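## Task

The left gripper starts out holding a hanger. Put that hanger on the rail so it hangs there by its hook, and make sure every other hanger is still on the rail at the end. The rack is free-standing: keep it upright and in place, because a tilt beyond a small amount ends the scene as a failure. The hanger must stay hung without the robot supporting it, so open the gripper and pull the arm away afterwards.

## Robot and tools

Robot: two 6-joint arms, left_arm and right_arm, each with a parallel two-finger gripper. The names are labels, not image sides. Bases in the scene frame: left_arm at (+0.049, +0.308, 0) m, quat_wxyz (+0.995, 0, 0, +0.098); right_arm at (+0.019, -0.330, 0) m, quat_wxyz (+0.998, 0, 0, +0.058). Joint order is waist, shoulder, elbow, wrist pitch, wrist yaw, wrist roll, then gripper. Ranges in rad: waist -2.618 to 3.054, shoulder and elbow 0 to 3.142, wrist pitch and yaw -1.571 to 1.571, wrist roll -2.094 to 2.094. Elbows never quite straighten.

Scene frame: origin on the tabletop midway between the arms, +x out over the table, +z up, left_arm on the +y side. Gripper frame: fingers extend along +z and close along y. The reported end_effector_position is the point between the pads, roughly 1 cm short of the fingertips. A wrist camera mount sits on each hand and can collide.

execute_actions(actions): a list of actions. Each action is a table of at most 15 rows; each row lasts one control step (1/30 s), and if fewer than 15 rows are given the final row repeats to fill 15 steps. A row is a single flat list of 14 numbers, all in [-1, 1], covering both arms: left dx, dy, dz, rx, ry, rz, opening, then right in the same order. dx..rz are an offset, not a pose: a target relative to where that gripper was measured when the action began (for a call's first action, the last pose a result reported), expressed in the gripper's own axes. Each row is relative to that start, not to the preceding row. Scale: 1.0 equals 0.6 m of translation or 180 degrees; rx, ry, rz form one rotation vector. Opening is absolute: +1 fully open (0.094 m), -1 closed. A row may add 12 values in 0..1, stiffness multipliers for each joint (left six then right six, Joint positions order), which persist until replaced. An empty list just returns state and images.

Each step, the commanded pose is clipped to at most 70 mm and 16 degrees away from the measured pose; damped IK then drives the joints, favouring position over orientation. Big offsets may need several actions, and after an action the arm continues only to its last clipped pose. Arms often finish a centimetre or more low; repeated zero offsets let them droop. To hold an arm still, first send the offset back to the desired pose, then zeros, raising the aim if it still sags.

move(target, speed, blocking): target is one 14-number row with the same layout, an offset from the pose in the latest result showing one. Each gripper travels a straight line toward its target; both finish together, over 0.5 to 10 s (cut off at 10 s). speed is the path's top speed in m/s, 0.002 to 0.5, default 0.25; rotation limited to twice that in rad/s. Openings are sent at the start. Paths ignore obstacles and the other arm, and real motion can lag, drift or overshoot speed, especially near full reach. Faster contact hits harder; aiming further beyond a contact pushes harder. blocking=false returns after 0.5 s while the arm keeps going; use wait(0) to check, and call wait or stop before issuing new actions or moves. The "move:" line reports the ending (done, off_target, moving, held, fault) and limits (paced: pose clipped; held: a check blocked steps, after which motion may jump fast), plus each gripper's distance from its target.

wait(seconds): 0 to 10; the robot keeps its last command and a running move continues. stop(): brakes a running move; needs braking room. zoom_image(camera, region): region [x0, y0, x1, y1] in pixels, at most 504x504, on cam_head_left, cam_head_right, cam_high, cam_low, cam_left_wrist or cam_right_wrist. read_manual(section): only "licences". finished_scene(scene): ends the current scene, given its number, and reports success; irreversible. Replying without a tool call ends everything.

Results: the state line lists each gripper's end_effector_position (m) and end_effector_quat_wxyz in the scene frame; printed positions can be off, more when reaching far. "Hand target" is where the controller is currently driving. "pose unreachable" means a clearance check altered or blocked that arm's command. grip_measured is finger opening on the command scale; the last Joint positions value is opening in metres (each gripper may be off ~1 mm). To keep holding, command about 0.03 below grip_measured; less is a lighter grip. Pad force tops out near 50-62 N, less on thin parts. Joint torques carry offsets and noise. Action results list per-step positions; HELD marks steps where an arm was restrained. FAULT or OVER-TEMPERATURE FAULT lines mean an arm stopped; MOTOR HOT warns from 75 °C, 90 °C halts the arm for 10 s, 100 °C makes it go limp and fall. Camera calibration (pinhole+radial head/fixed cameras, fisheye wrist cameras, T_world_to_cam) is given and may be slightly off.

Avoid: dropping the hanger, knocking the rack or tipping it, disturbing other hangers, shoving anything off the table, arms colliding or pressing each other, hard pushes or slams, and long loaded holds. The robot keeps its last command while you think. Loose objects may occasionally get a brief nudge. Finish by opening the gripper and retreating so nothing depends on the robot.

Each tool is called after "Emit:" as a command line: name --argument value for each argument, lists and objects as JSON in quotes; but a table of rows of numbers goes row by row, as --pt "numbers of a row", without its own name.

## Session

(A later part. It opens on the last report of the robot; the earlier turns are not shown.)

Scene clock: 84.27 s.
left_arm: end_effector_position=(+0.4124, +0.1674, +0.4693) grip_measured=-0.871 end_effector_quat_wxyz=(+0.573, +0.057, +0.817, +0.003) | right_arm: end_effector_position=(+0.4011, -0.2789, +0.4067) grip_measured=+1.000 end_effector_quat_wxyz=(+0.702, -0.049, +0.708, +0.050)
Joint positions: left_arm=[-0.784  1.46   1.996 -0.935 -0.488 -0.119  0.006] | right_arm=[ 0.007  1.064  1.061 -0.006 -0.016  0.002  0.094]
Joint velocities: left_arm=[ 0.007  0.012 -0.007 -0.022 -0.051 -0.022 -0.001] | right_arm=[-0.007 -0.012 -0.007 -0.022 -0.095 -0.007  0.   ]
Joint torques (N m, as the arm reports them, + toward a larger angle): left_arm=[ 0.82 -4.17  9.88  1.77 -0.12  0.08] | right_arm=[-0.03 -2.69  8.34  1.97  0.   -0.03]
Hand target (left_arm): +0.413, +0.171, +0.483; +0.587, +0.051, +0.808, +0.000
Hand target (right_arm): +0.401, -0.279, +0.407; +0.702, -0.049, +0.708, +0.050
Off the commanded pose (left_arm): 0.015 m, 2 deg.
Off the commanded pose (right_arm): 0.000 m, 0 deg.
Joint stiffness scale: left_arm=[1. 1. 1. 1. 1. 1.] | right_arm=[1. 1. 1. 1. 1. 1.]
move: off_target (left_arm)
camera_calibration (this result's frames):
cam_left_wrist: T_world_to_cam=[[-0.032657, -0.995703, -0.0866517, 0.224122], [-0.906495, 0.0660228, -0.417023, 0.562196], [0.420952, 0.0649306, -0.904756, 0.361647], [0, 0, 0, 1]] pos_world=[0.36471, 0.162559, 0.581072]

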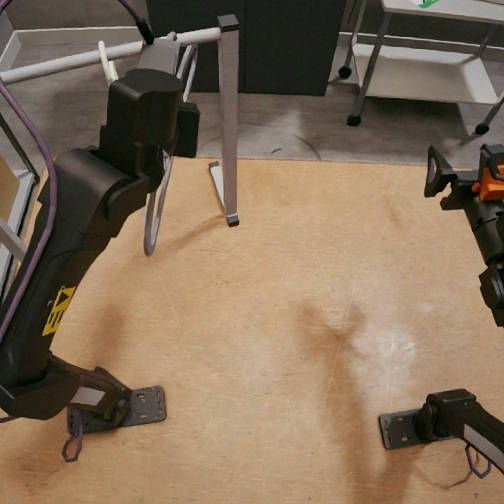

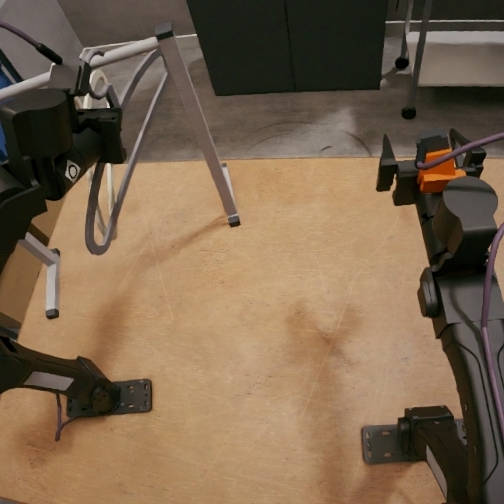

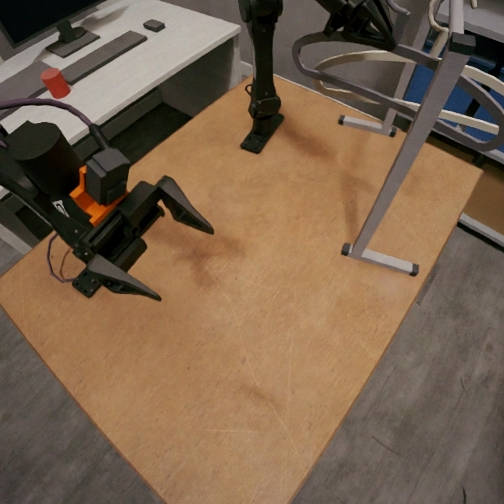

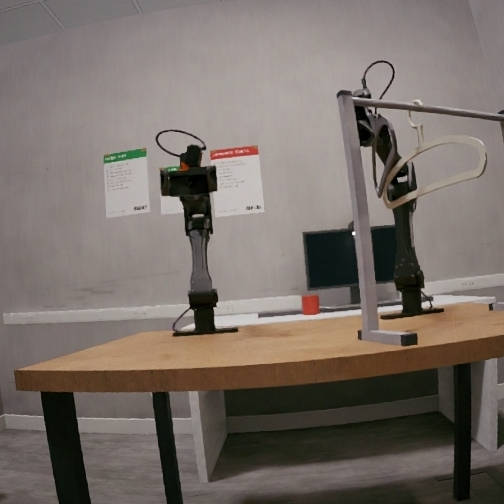

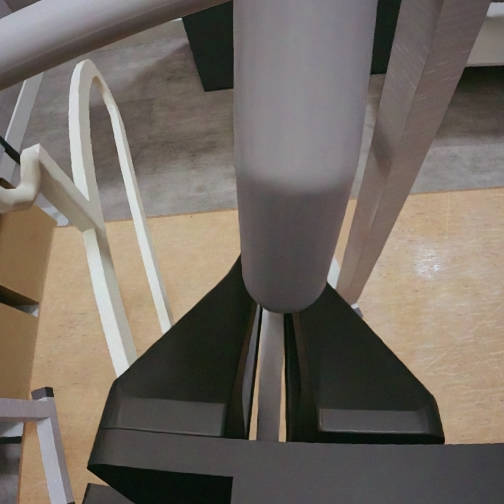

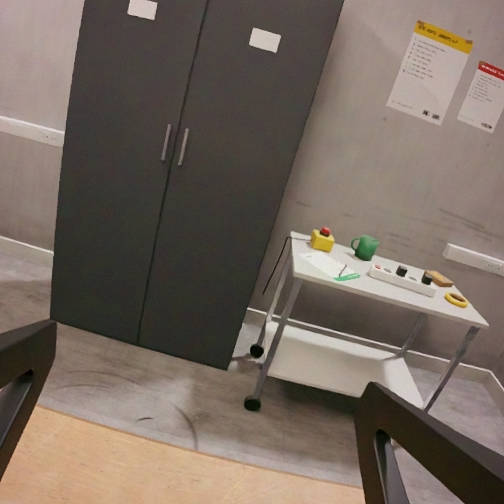

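Emit:
move --target '[-0.06,0,0.103,0,0,0,-1,0,0,0,0,0,0,1]' --speed 0.04

Emit:
zoom_image --camera "cam_head_right" --region '[30,0,190,160]'

Emit:
zoom_image --camera "cam_low" --region '[300,40,460,200]'

Scene clock: 92.20 s.
left_arm: end_effector_position=(+0.4824, +0.1544, +0.4601) grip_measured=-0.871 end_effector_quat_wxyz=(+0.551, +0.066, +0.832, +0.010) | right_arm: end_effector_position=(+0.4011, -0.2789, +0.4067) grip_measured=+1.000 end_effector_quat_wxyz=(+0.702, -0.049, +0.708, +0.050)
Joint positions: left_arm=[-0.687  1.751  2.316 -1.004 -0.392 -0.08   0.006] | right_arm=[ 0.007  1.064  1.061 -0.006 -0.016  0.002  0.094]
Joint velocities: left_arm=[-0.002 -0.007  0.017 -0.051 -0.022 -0.022 -0.   ] | right_arm=[ 0.002 -0.007 -0.002 -0.022 -0.037 -0.095  0.   ]
Joint torques (N m, as the arm reports them, + toward a larger angle): left_arm=[ 0.84 -7.52  9.98  1.87 -0.13  0.08] | right_arm=[-0.06 -2.72  8.37  1.97 -0.01 -0.02]
Hand target (left_arm): +0.481, +0.160, +0.481; +0.574, +0.058, +0.817, +0.004
Hand target (right_arm): +0.401, -0.279, +0.407; +0.702, -0.049, +0.708, +0.050
Off the commanded pose (left_arm): 0.022 m, 3 deg.
Off the commanded pose (right_arm): 0.000 m, 0 deg.
Joint stiffness scale: left_arm=[1. 1. 1. 1. 1. 1.] | right_arm=[1. 1. 1. 1. 1. 1.]
move: off_target (left_arm)
camera_calibration (this result's frames):
cam_left_wrist: T_world_to_cam=[[-0.043425, -0.993204, -0.107981, 0.227341], [-0.926769, 0.0804121, -0.366923, 0.607266], [0.373112, 0.0841399, -0.923963, 0.353638], [0, 0, 0, 1]] pos_world=[0.440722, 0.14721, 0.574117]

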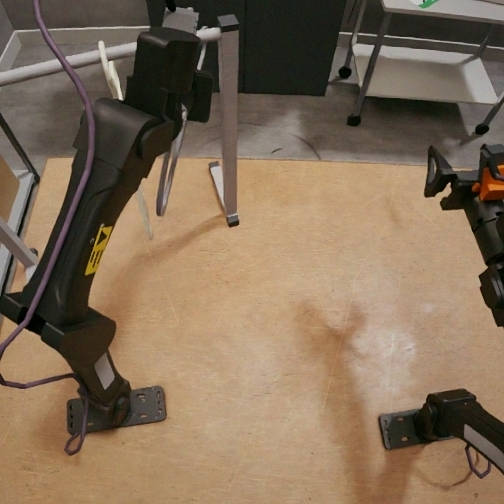

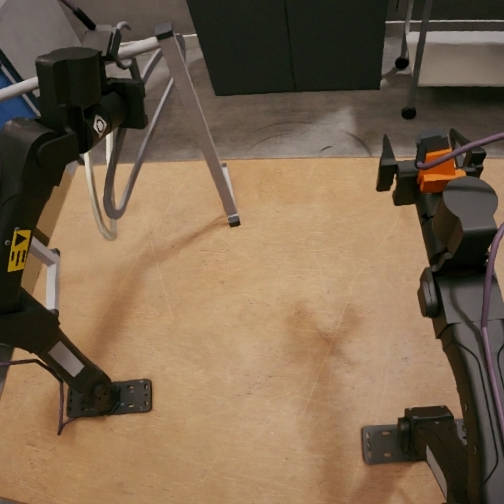

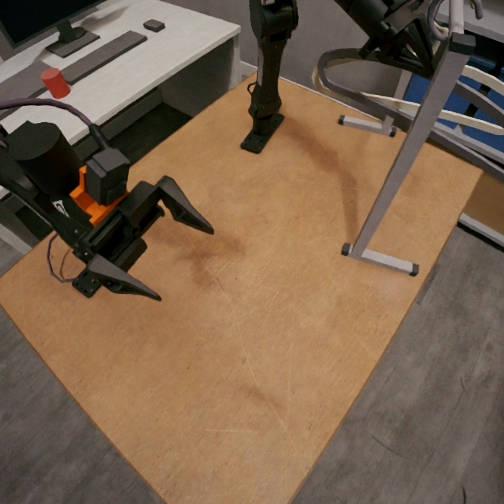

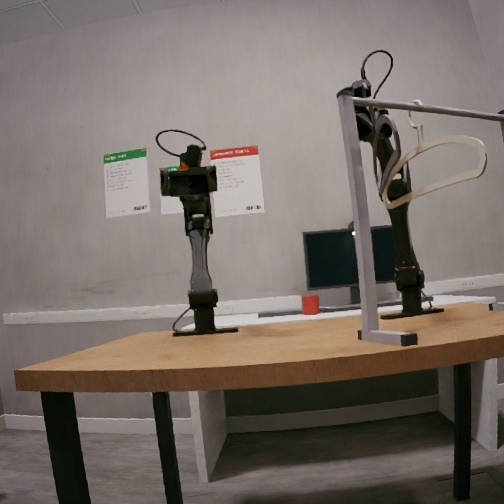

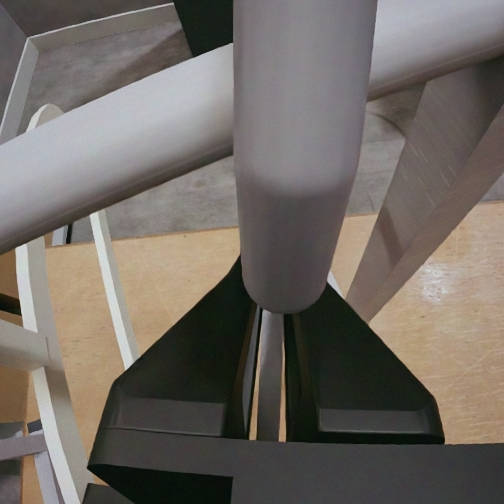

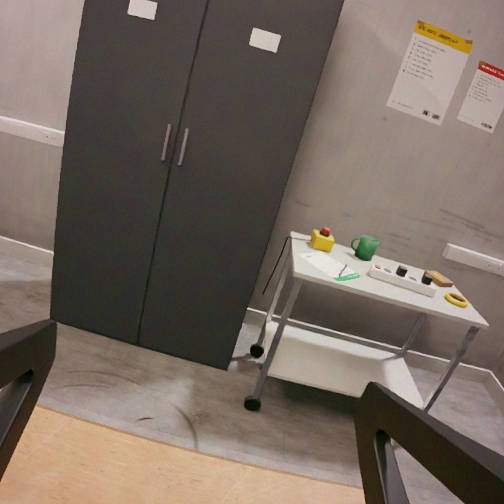

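Region (30, 0, 190, 160) of cam_head_right's 504x504 image, scaled by 3.150, with more detail than that image has.

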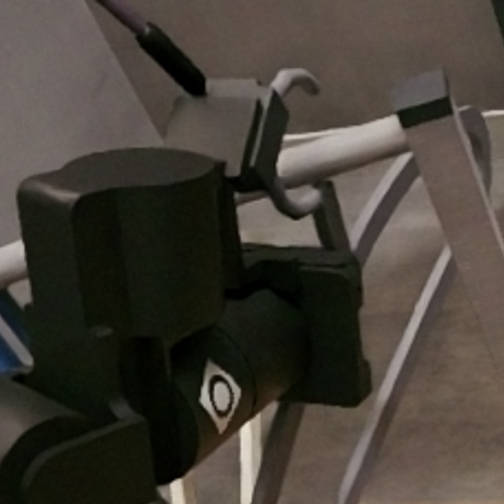

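Region (300, 40, 460, 200) of cam_low's 504x504 image, scaled by 3.150, with more detail than that image has.

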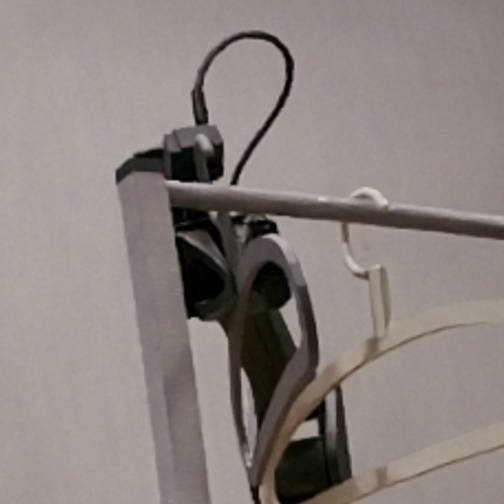

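Emit:
move --target '[0.038,0,0.04,0,0,0,-1,0,0,0,0,0,0,1]' --speed 0.03

Emit:
zoom_image --camera "cam_head_right" --region '[30,0,190,160]'

Emit:
zoom_image --camera "cam_low" --region '[300,40,460,200]'

Scene clock: 99.47 s.
left_arm: end_effector_position=(+0.4995, +0.1479, +0.4247) grip_measured=-0.871 end_effector_quat_wxyz=(+0.546, +0.069, +0.835, +0.008) | right_arm: end_effector_position=(+0.4011, -0.2789, +0.4067) grip_measured=+1.000 end_effector_quat_wxyz=(+0.702, -0.049, +0.708, +0.050)
Joint positions: left_arm=[-0.676  1.707  2.089 -0.83  -0.374 -0.077  0.006] | right_arm=[ 0.007  1.064  1.061 -0.006 -0.016  0.002  0.094]
Joint velocities: left_arm=[ 0.017  0.012 -0.012  0.022  0.007 -0.007 -0.   ] | right_arm=[0.002 0.002 0.002 0.066 0.051 0.066 0.   ]
Joint torques (N m, as the arm reports them, + toward a larger angle): left_arm=[ 1.03 -9.6   6.09  1.65 -0.09  0.07] | right_arm=[ 0.04 -2.68  8.38  1.98 -0.02 -0.02]
Hand target (left_arm): +0.496, +0.156, +0.430; +0.551, +0.066, +0.832, +0.010
Hand target (right_arm): +0.401, -0.279, +0.407; +0.702, -0.049, +0.708, +0.050
Off the commanded pose (left_arm): 0.010 m, 1 deg.
Off the commanded pose (right_arm): 0.000 m, 0 deg.
Joint stiffness scale: left_arm=[1. 1. 1. 1. 1. 1.] | right_arm=[1. 1. 1. 1. 1. 1.]
move: done
camera_calibration (this result's frames):
cam_left_wrist: T_world_to_cam=[[-0.0510801, -0.992852, -0.107872, 0.221478], [-0.930258, 0.0865974, -0.35654, 0.607058], [0.363333, 0.0821367, -0.928032, 0.321979], [0, 0, 0, 1]] pos_world=[0.459048, 0.140879, 0.539139]

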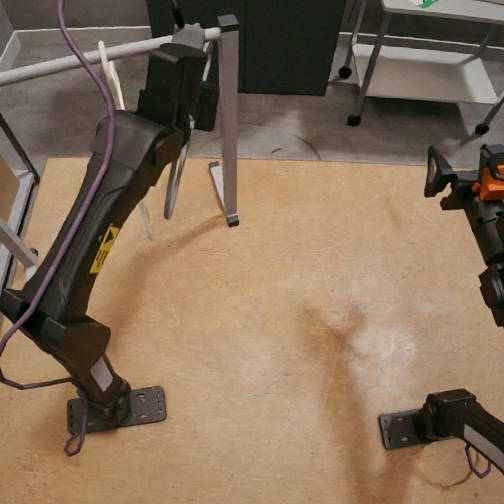

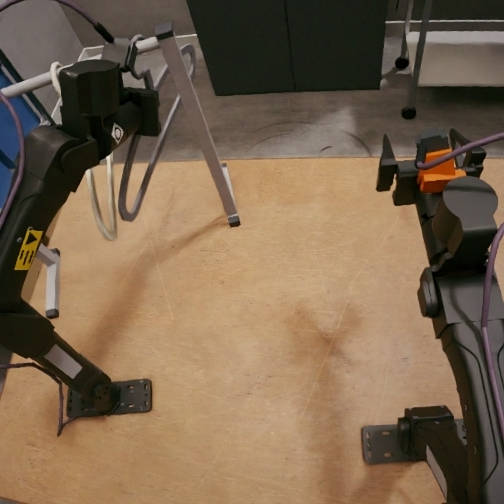

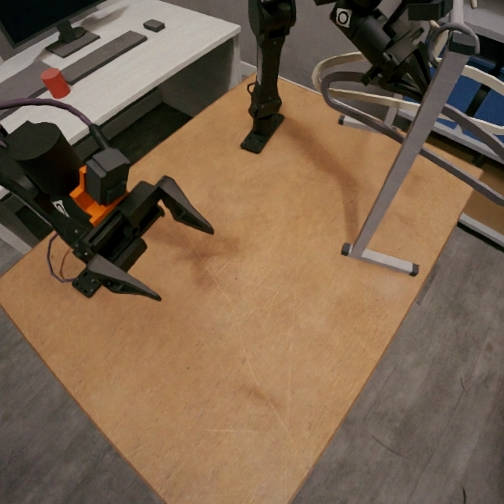

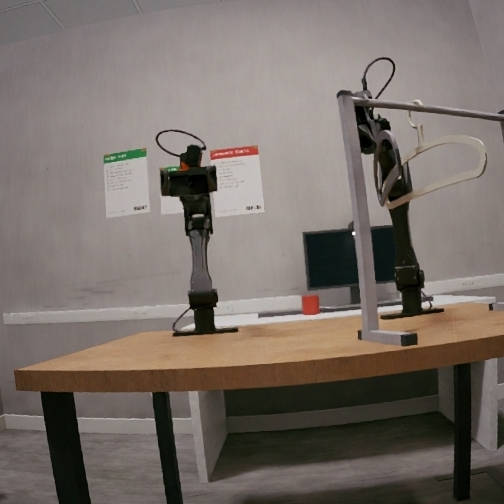

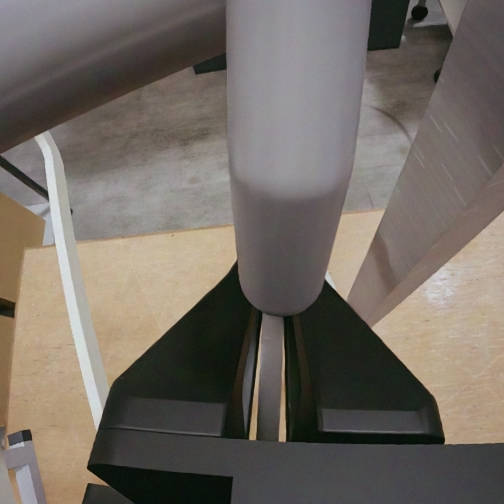

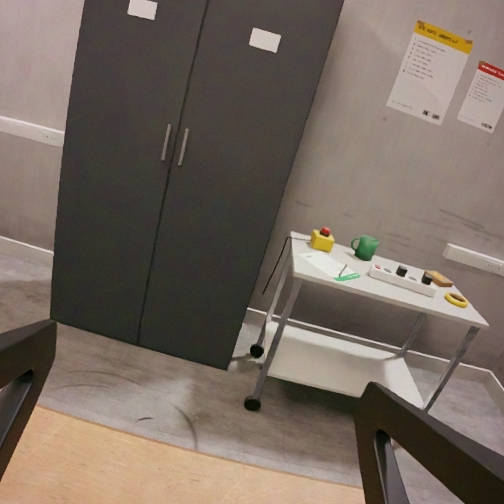

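Region (30, 0, 190, 160) of cam_head_right's 504x504 image, scaled by 3.150, with more detail than that image has.

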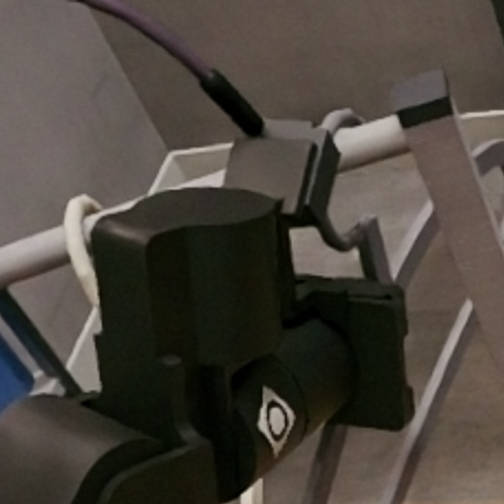

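Region (300, 40, 460, 200) of cam_low's 504x504 image, scaled by 3.150, with more detail than that image has.

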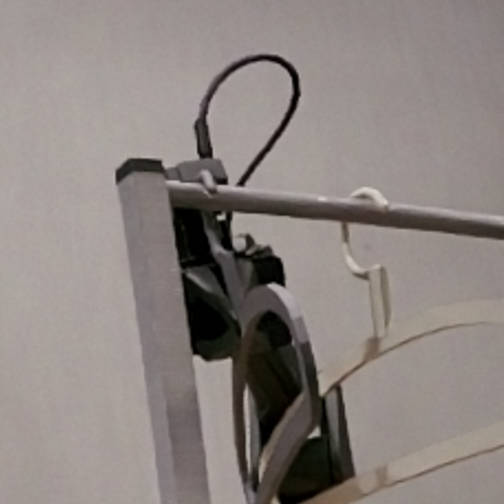

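Hooked over. Release, then retreat.

Emit:
move --target '[0.01,0,0,0,0,0,-0.3,0,0,0,0,0,0,1]' --speed 0.03

Emit:
move --target '[0.07,0.01,-0.2,0,0,0,-0.3,0,0,0,0,0,0,1]' --speed 0.06

Scene clock: 104.77 s.
left_arm: end_effector_position=(+0.5030, +0.1458, +0.4124) grip_measured=-0.303 end_effector_quat_wxyz=(+0.539, +0.072, +0.839, +0.010) | right_arm: end_effector_position=(+0.4011, -0.2789, +0.4067) grip_measured=+1.000 end_effector_quat_wxyz=(+0.702, -0.049, +0.708, +0.050)
Joint positions: left_arm=[-0.676  1.707  2.048 -0.807 -0.373 -0.077  0.033] | right_arm=[ 0.007  1.064  1.061 -0.006 -0.016  0.002  0.094]
Joint velocities: left_arm=[-0.012 -0.012 -0.007  0.022 -0.095 -0.022  0.   ] | right_arm=[-0.007 -0.002 -0.002 -0.051  0.022 -0.007  0.   ]
Joint torques (N m, as the arm reports them, + toward a larger angle): left_arm=[-0.06 -9.8   6.14  1.65 -0.14  0.  ] | right_arm=[-0.06 -2.68  8.35  1.97 -0.01 -0.03]
Hand target (left_arm): +0.497, +0.149, +0.419; +0.546, +0.069, +0.835, +0.008
Hand target (right_arm): +0.401, -0.279, +0.407; +0.702, -0.049, +0.708, +0.050
Off the commanded pose (left_arm): 0.009 m, 1 deg.
Off the commanded pose (right_arm): 0.000 m, 0 deg.
Joint stiffness scale: left_arm=[1. 1. 1. 1. 1. 1.] | right_arm=[1. 1. 1. 1. 1. 1.]
move: done
camera_calibration (this result's frames):
cam_left_wrist: T_world_to_cam=[[-0.0538965, -0.991927, -0.114784, 0.222452], [-0.935796, 0.0902819, -0.340787, 0.601826], [0.348399, 0.0890474, -0.933107, 0.318043], [0, 0, 0, 1]] pos_world=[0.46437, 0.138002, 0.527396]

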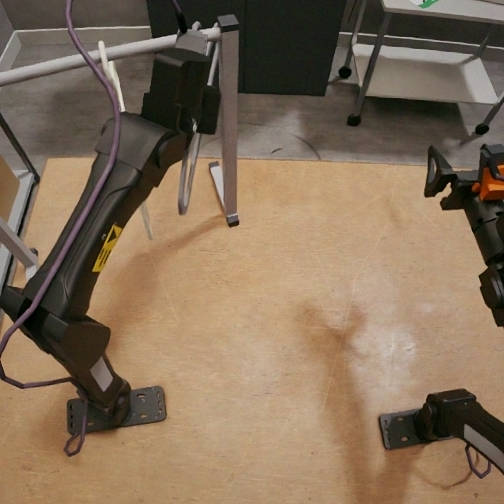

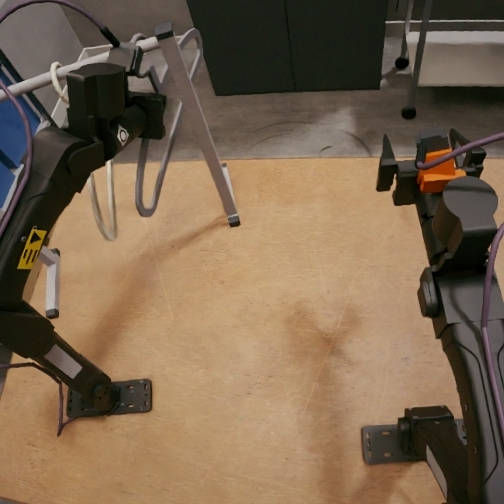

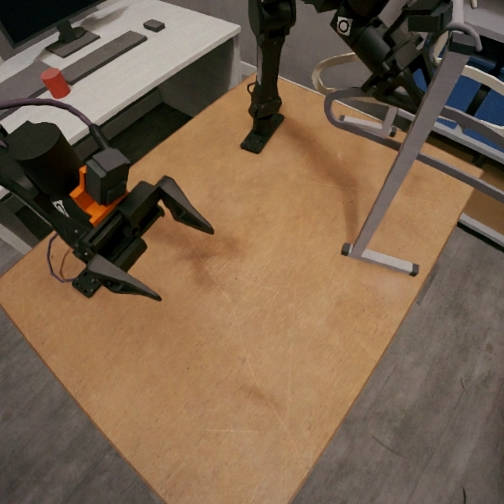

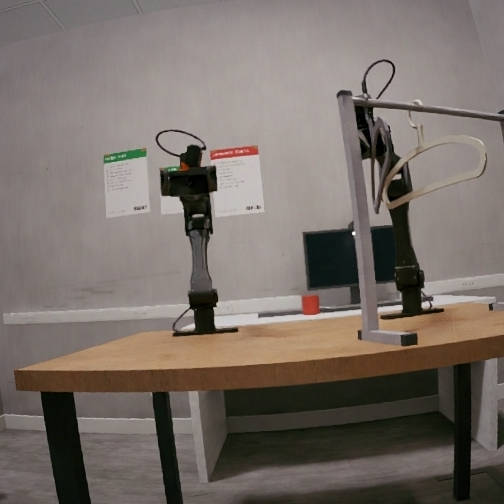

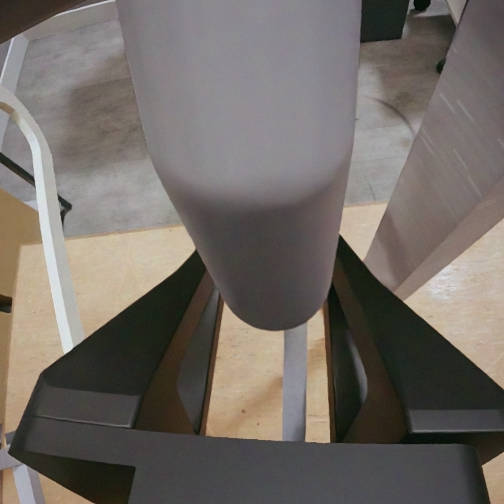

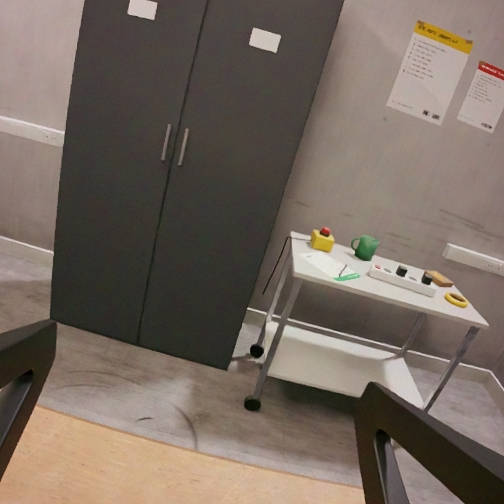

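Scene clock: 107.30 s.
left_arm: end_effector_position=(+0.3850, +0.1617, +0.4236) grip_measured=-0.303 end_effector_quat_wxyz=(+0.535, +0.076, +0.842, +0.010) | right_arm: end_effector_position=(+0.4011, -0.2789, +0.4067) grip_measured=+1.000 end_effector_quat_wxyz=(+0.702, -0.049, +0.708, +0.050)
Joint positions: left_arm=[-0.855  1.355  1.792 -0.954 -0.523 -0.168  0.033] | right_arm=[ 0.007  1.064  1.061 -0.006 -0.016  0.002  0.094]
Joint velocities: left_arm=[-0.002 -0.017 -0.012 -0.037 -0.022 -0.051  0.   ] | right_arm=[ 0.002 -0.007  0.002  0.007 -0.081 -0.007  0.   ]
Joint torques (N m, as the arm reports them, + toward a larger angle): left_arm=[-0.77 -5.86  6.01  1.49 -0.34 -0.09] | right_arm=[ 0.   -2.67  8.41  1.96  0.   -0.02]
Hand target (left_arm): +0.378, +0.165, +0.426; +0.538, +0.071, +0.840, +0.009
Hand target (right_arm): +0.401, -0.279, +0.407; +0.702, -0.049, +0.708, +0.050
Off the commanded pose (left_arm): 0.008 m, 1 deg.
Off the commanded pose (right_arm): 0.000 m, 0 deg.
Joint stiffness scale: left_arm=[1. 1. 1. 1. 1. 1.] | right_arm=[1. 1. 1. 1. 1. 1.]
move: done
camera_calibration (this result's frames):
cam_left_wrist: T_world_to_cam=[[-0.062256, -0.991017, -0.118361, 0.237707], [-0.938483, 0.0984865, -0.330983, 0.489298], [0.339667, 0.0904744, -0.936184, 0.372678], [0, 0, 0, 1]] pos_world=[0.34741, 0.153665, 0.53898]

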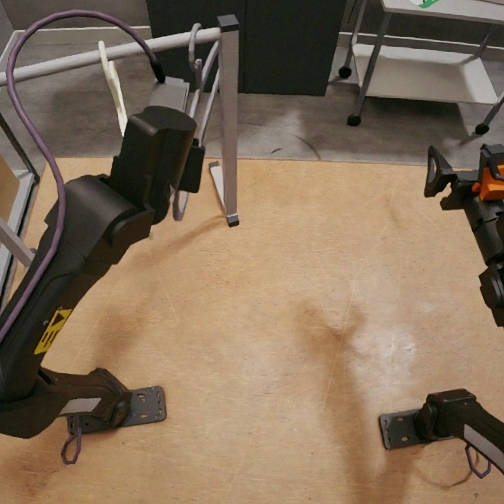

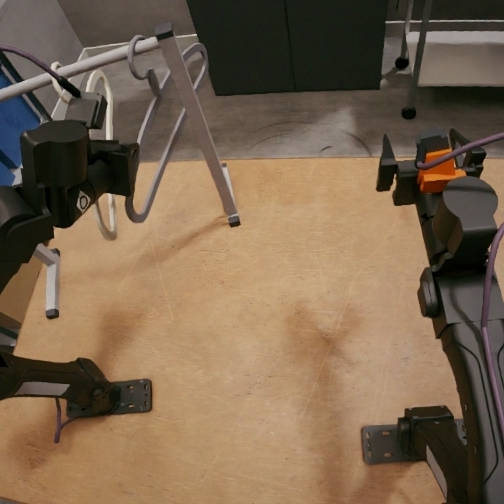

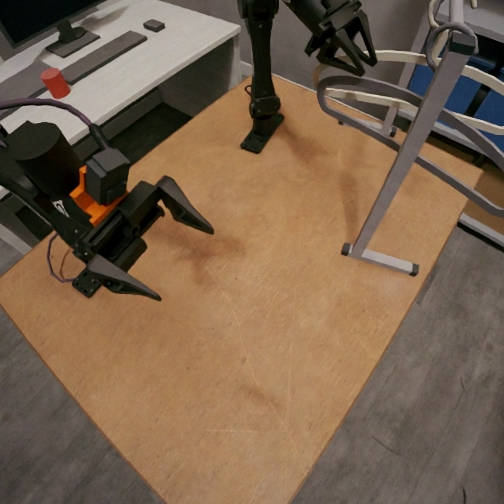

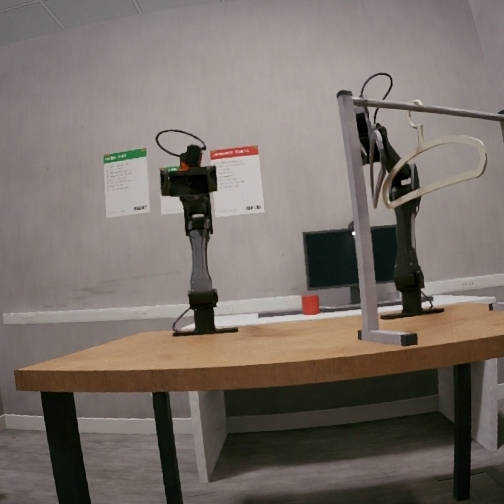

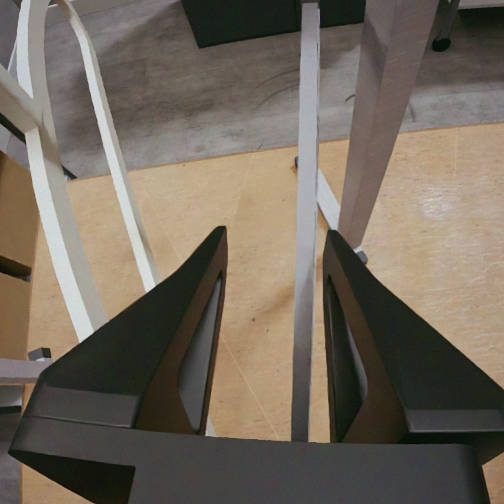

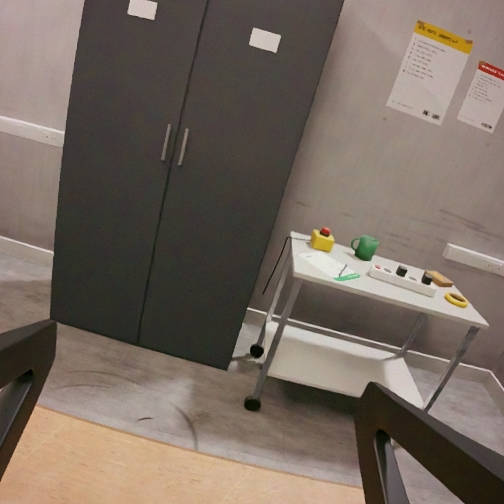

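Emit:
move --target '[-0.12,0,-0.06,0,0,0,-0.3,0,0,0,0,0,0,1]' --speed 0.06

Emit:
move --target '[0.03,0,-0.2,0,0,0,-0.3,0,0,0,0,0,0,1]' --speed 0.1

Scene clock: 112.53 s.
left_arm: end_effector_position=(+0.3852, +0.1538, +0.4990) grip_measured=-0.303 end_effector_quat_wxyz=(+0.532, +0.081, +0.843, +0.011) | right_arm: end_effector_position=(+0.4011, -0.2789, +0.4067) grip_measured=+1.000 end_effector_quat_wxyz=(+0.702, -0.049, +0.708, +0.050)
Joint positions: left_arm=[-0.879  1.773  2.728 -1.484 -0.539 -0.175  0.033] | right_arm=[ 0.007  1.064  1.061 -0.006 -0.016  0.002  0.094]
Joint velocities: left_arm=[-0.012  0.027  0.066 -0.051  0.037  0.022 -0.   ] | right_arm=[ 0.002  0.002  0.012 -0.007  0.051 -0.007  0.   ]
Joint torques (N m, as the arm reports them, + toward a larger angle): left_arm=[-0.73 -4.7   6.88  1.49 -0.33 -0.11] | right_arm=[-0.07 -2.67  8.35  1.98  0.   -0.02]
Hand target (left_arm): +0.383, +0.154, +0.502; +0.536, +0.076, +0.841, +0.009
Hand target (right_arm): +0.401, -0.279, +0.407; +0.702, -0.049, +0.708, +0.050
Off the commanded pose (left_arm): 0.005 m, 1 deg.
Off the commanded pose (right_arm): 0.000 m, 0 deg.
Joint stiffness scale: left_arm=[1. 1. 1. 1. 1. 1.] | right_arm=[1. 1. 1. 1. 1. 1.]
move: done
camera_calibration (this result's frames):
cam_left_wrist: T_world_to_cam=[[-0.0696084, -0.989575, -0.126082, 0.245268], [-0.939717, 0.107463, -0.32463, 0.511174], [0.334794, 0.0958848, -0.9374, 0.445539], [0, 0, 0, 1]] pos_world=[0.348268, 0.145058, 0.614514]

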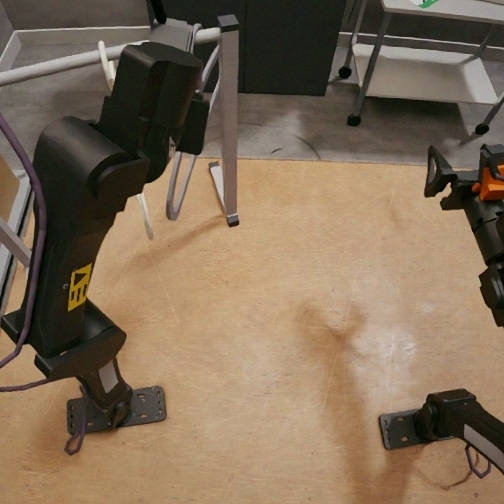

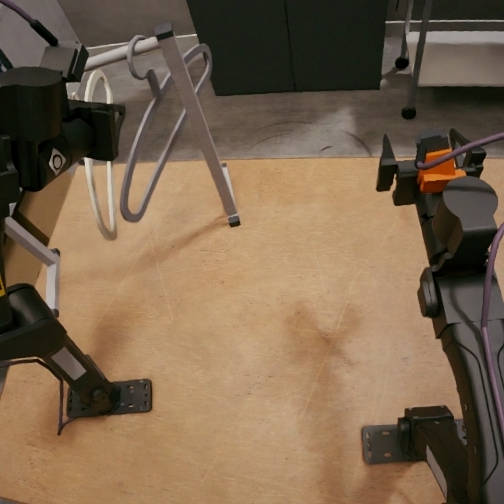

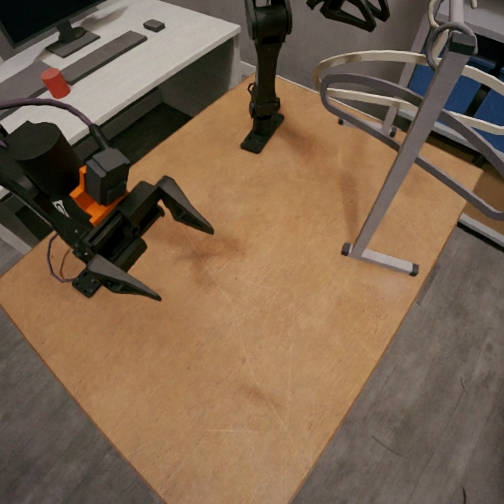

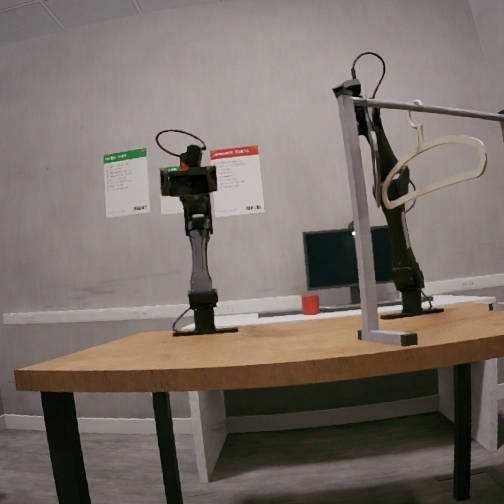

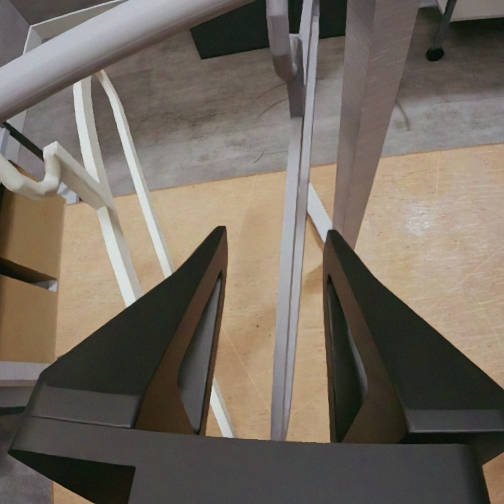

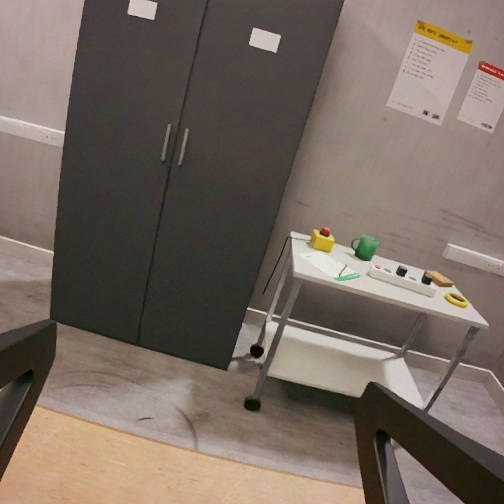

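Scene clock: 114.30 s.
left_arm: end_effector_position=(+0.2744, +0.1612, +0.5346) grip_measured=-0.303 end_effector_quat_wxyz=(+0.587, +0.099, +0.803, -0.024) | right_arm: end_effector_position=(+0.4011, -0.2789, +0.4067) grip_measured=+1.000 end_effector_quat_wxyz=(+0.702, -0.049, +0.708, +0.050)
Joint positions: left_arm=[-1.318  1.499  2.547 -1.562 -0.891 -0.332  0.033] | right_arm=[ 0.007  1.064  1.061 -0.006 -0.016  0.002  0.094]
Joint velocities: left_arm=[ 0.002 -0.032 -0.007 -0.066 -0.095  0.051 -0.   ] | right_arm=[-0.037 -0.017 -0.002  0.007 -0.007  0.022  0.   ]
Joint torques (N m, as the arm reports them, + toward a larger angle): left_arm=[-0.76 -3.56  2.39  1.37 -0.46 -0.1 ] | right_arm=[-0.09 -2.64  8.4   1.97  0.   -0.01]
Hand target (left_arm): +0.272, +0.166, +0.535; +0.589, +0.095, +0.802, -0.021
Hand target (right_arm): +0.401, -0.279, +0.407; +0.702, -0.049, +0.708, +0.050
Off the commanded pose (left_arm): 0.006 m, 9 deg.
Off the commanded pose (right_arm): 0.000 m, 0 deg.
Joint stiffness scale: left_arm=[1. 1. 1. 1. 1. 1.] | right_arm=[1. 1. 1. 1. 1. 1.]
joint sent to its limit (left arm) — the command would take joint 4 (wrist pitch) past its lower limit, so that joint was sent only as far as its limit.
move: off_target (left_arm)
camera_calibration (this result's frames):
cam_left_wrist: T_world_to_cam=[[-0.129439, -0.987328, -0.091811, 0.247114], [-0.879407, 0.157081, -0.449409, 0.460006], [0.458136, 0.0225681, -0.888596, 0.467142], [0, 0, 0, 1]] pos_world=[0.222504, 0.161182, 0.644519]

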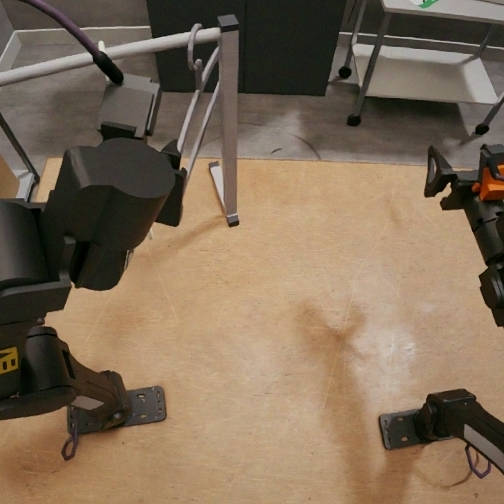

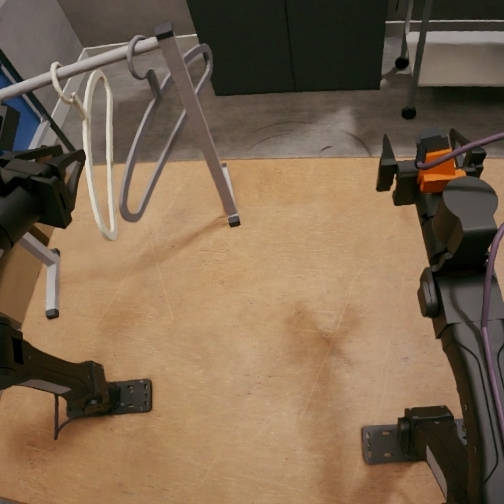

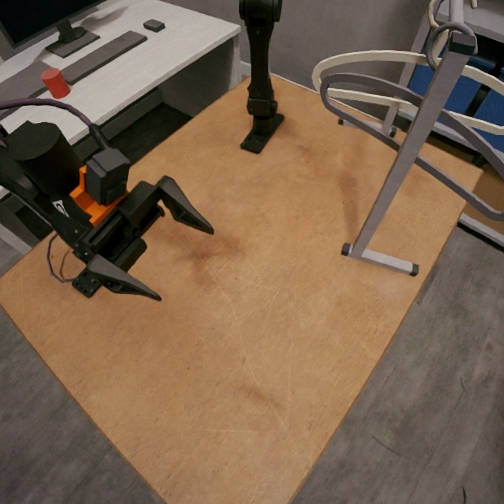

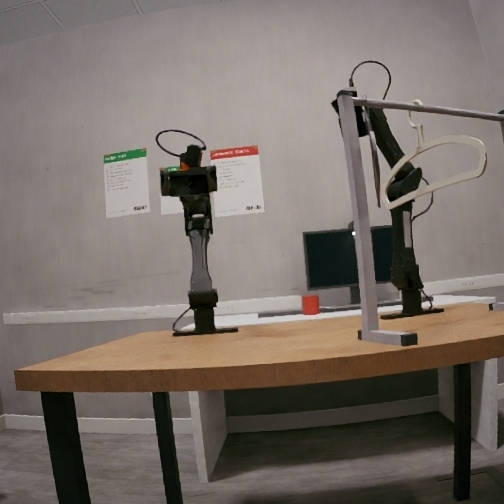

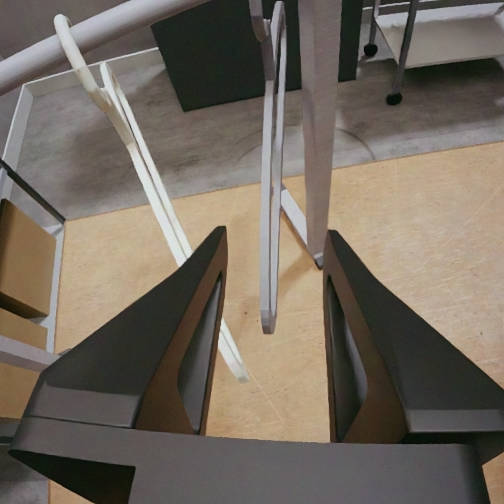

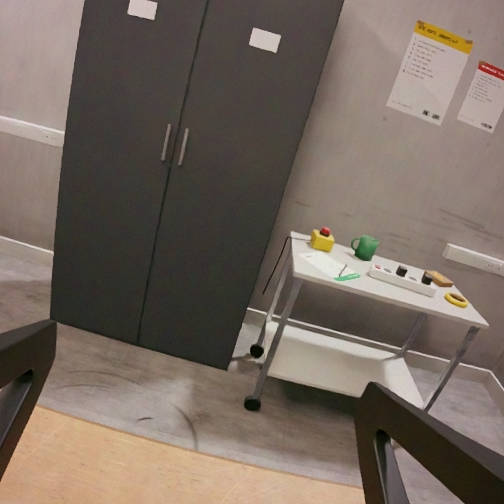

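Emit:
finished_scene --scene 1

The scene is finished: the task was done.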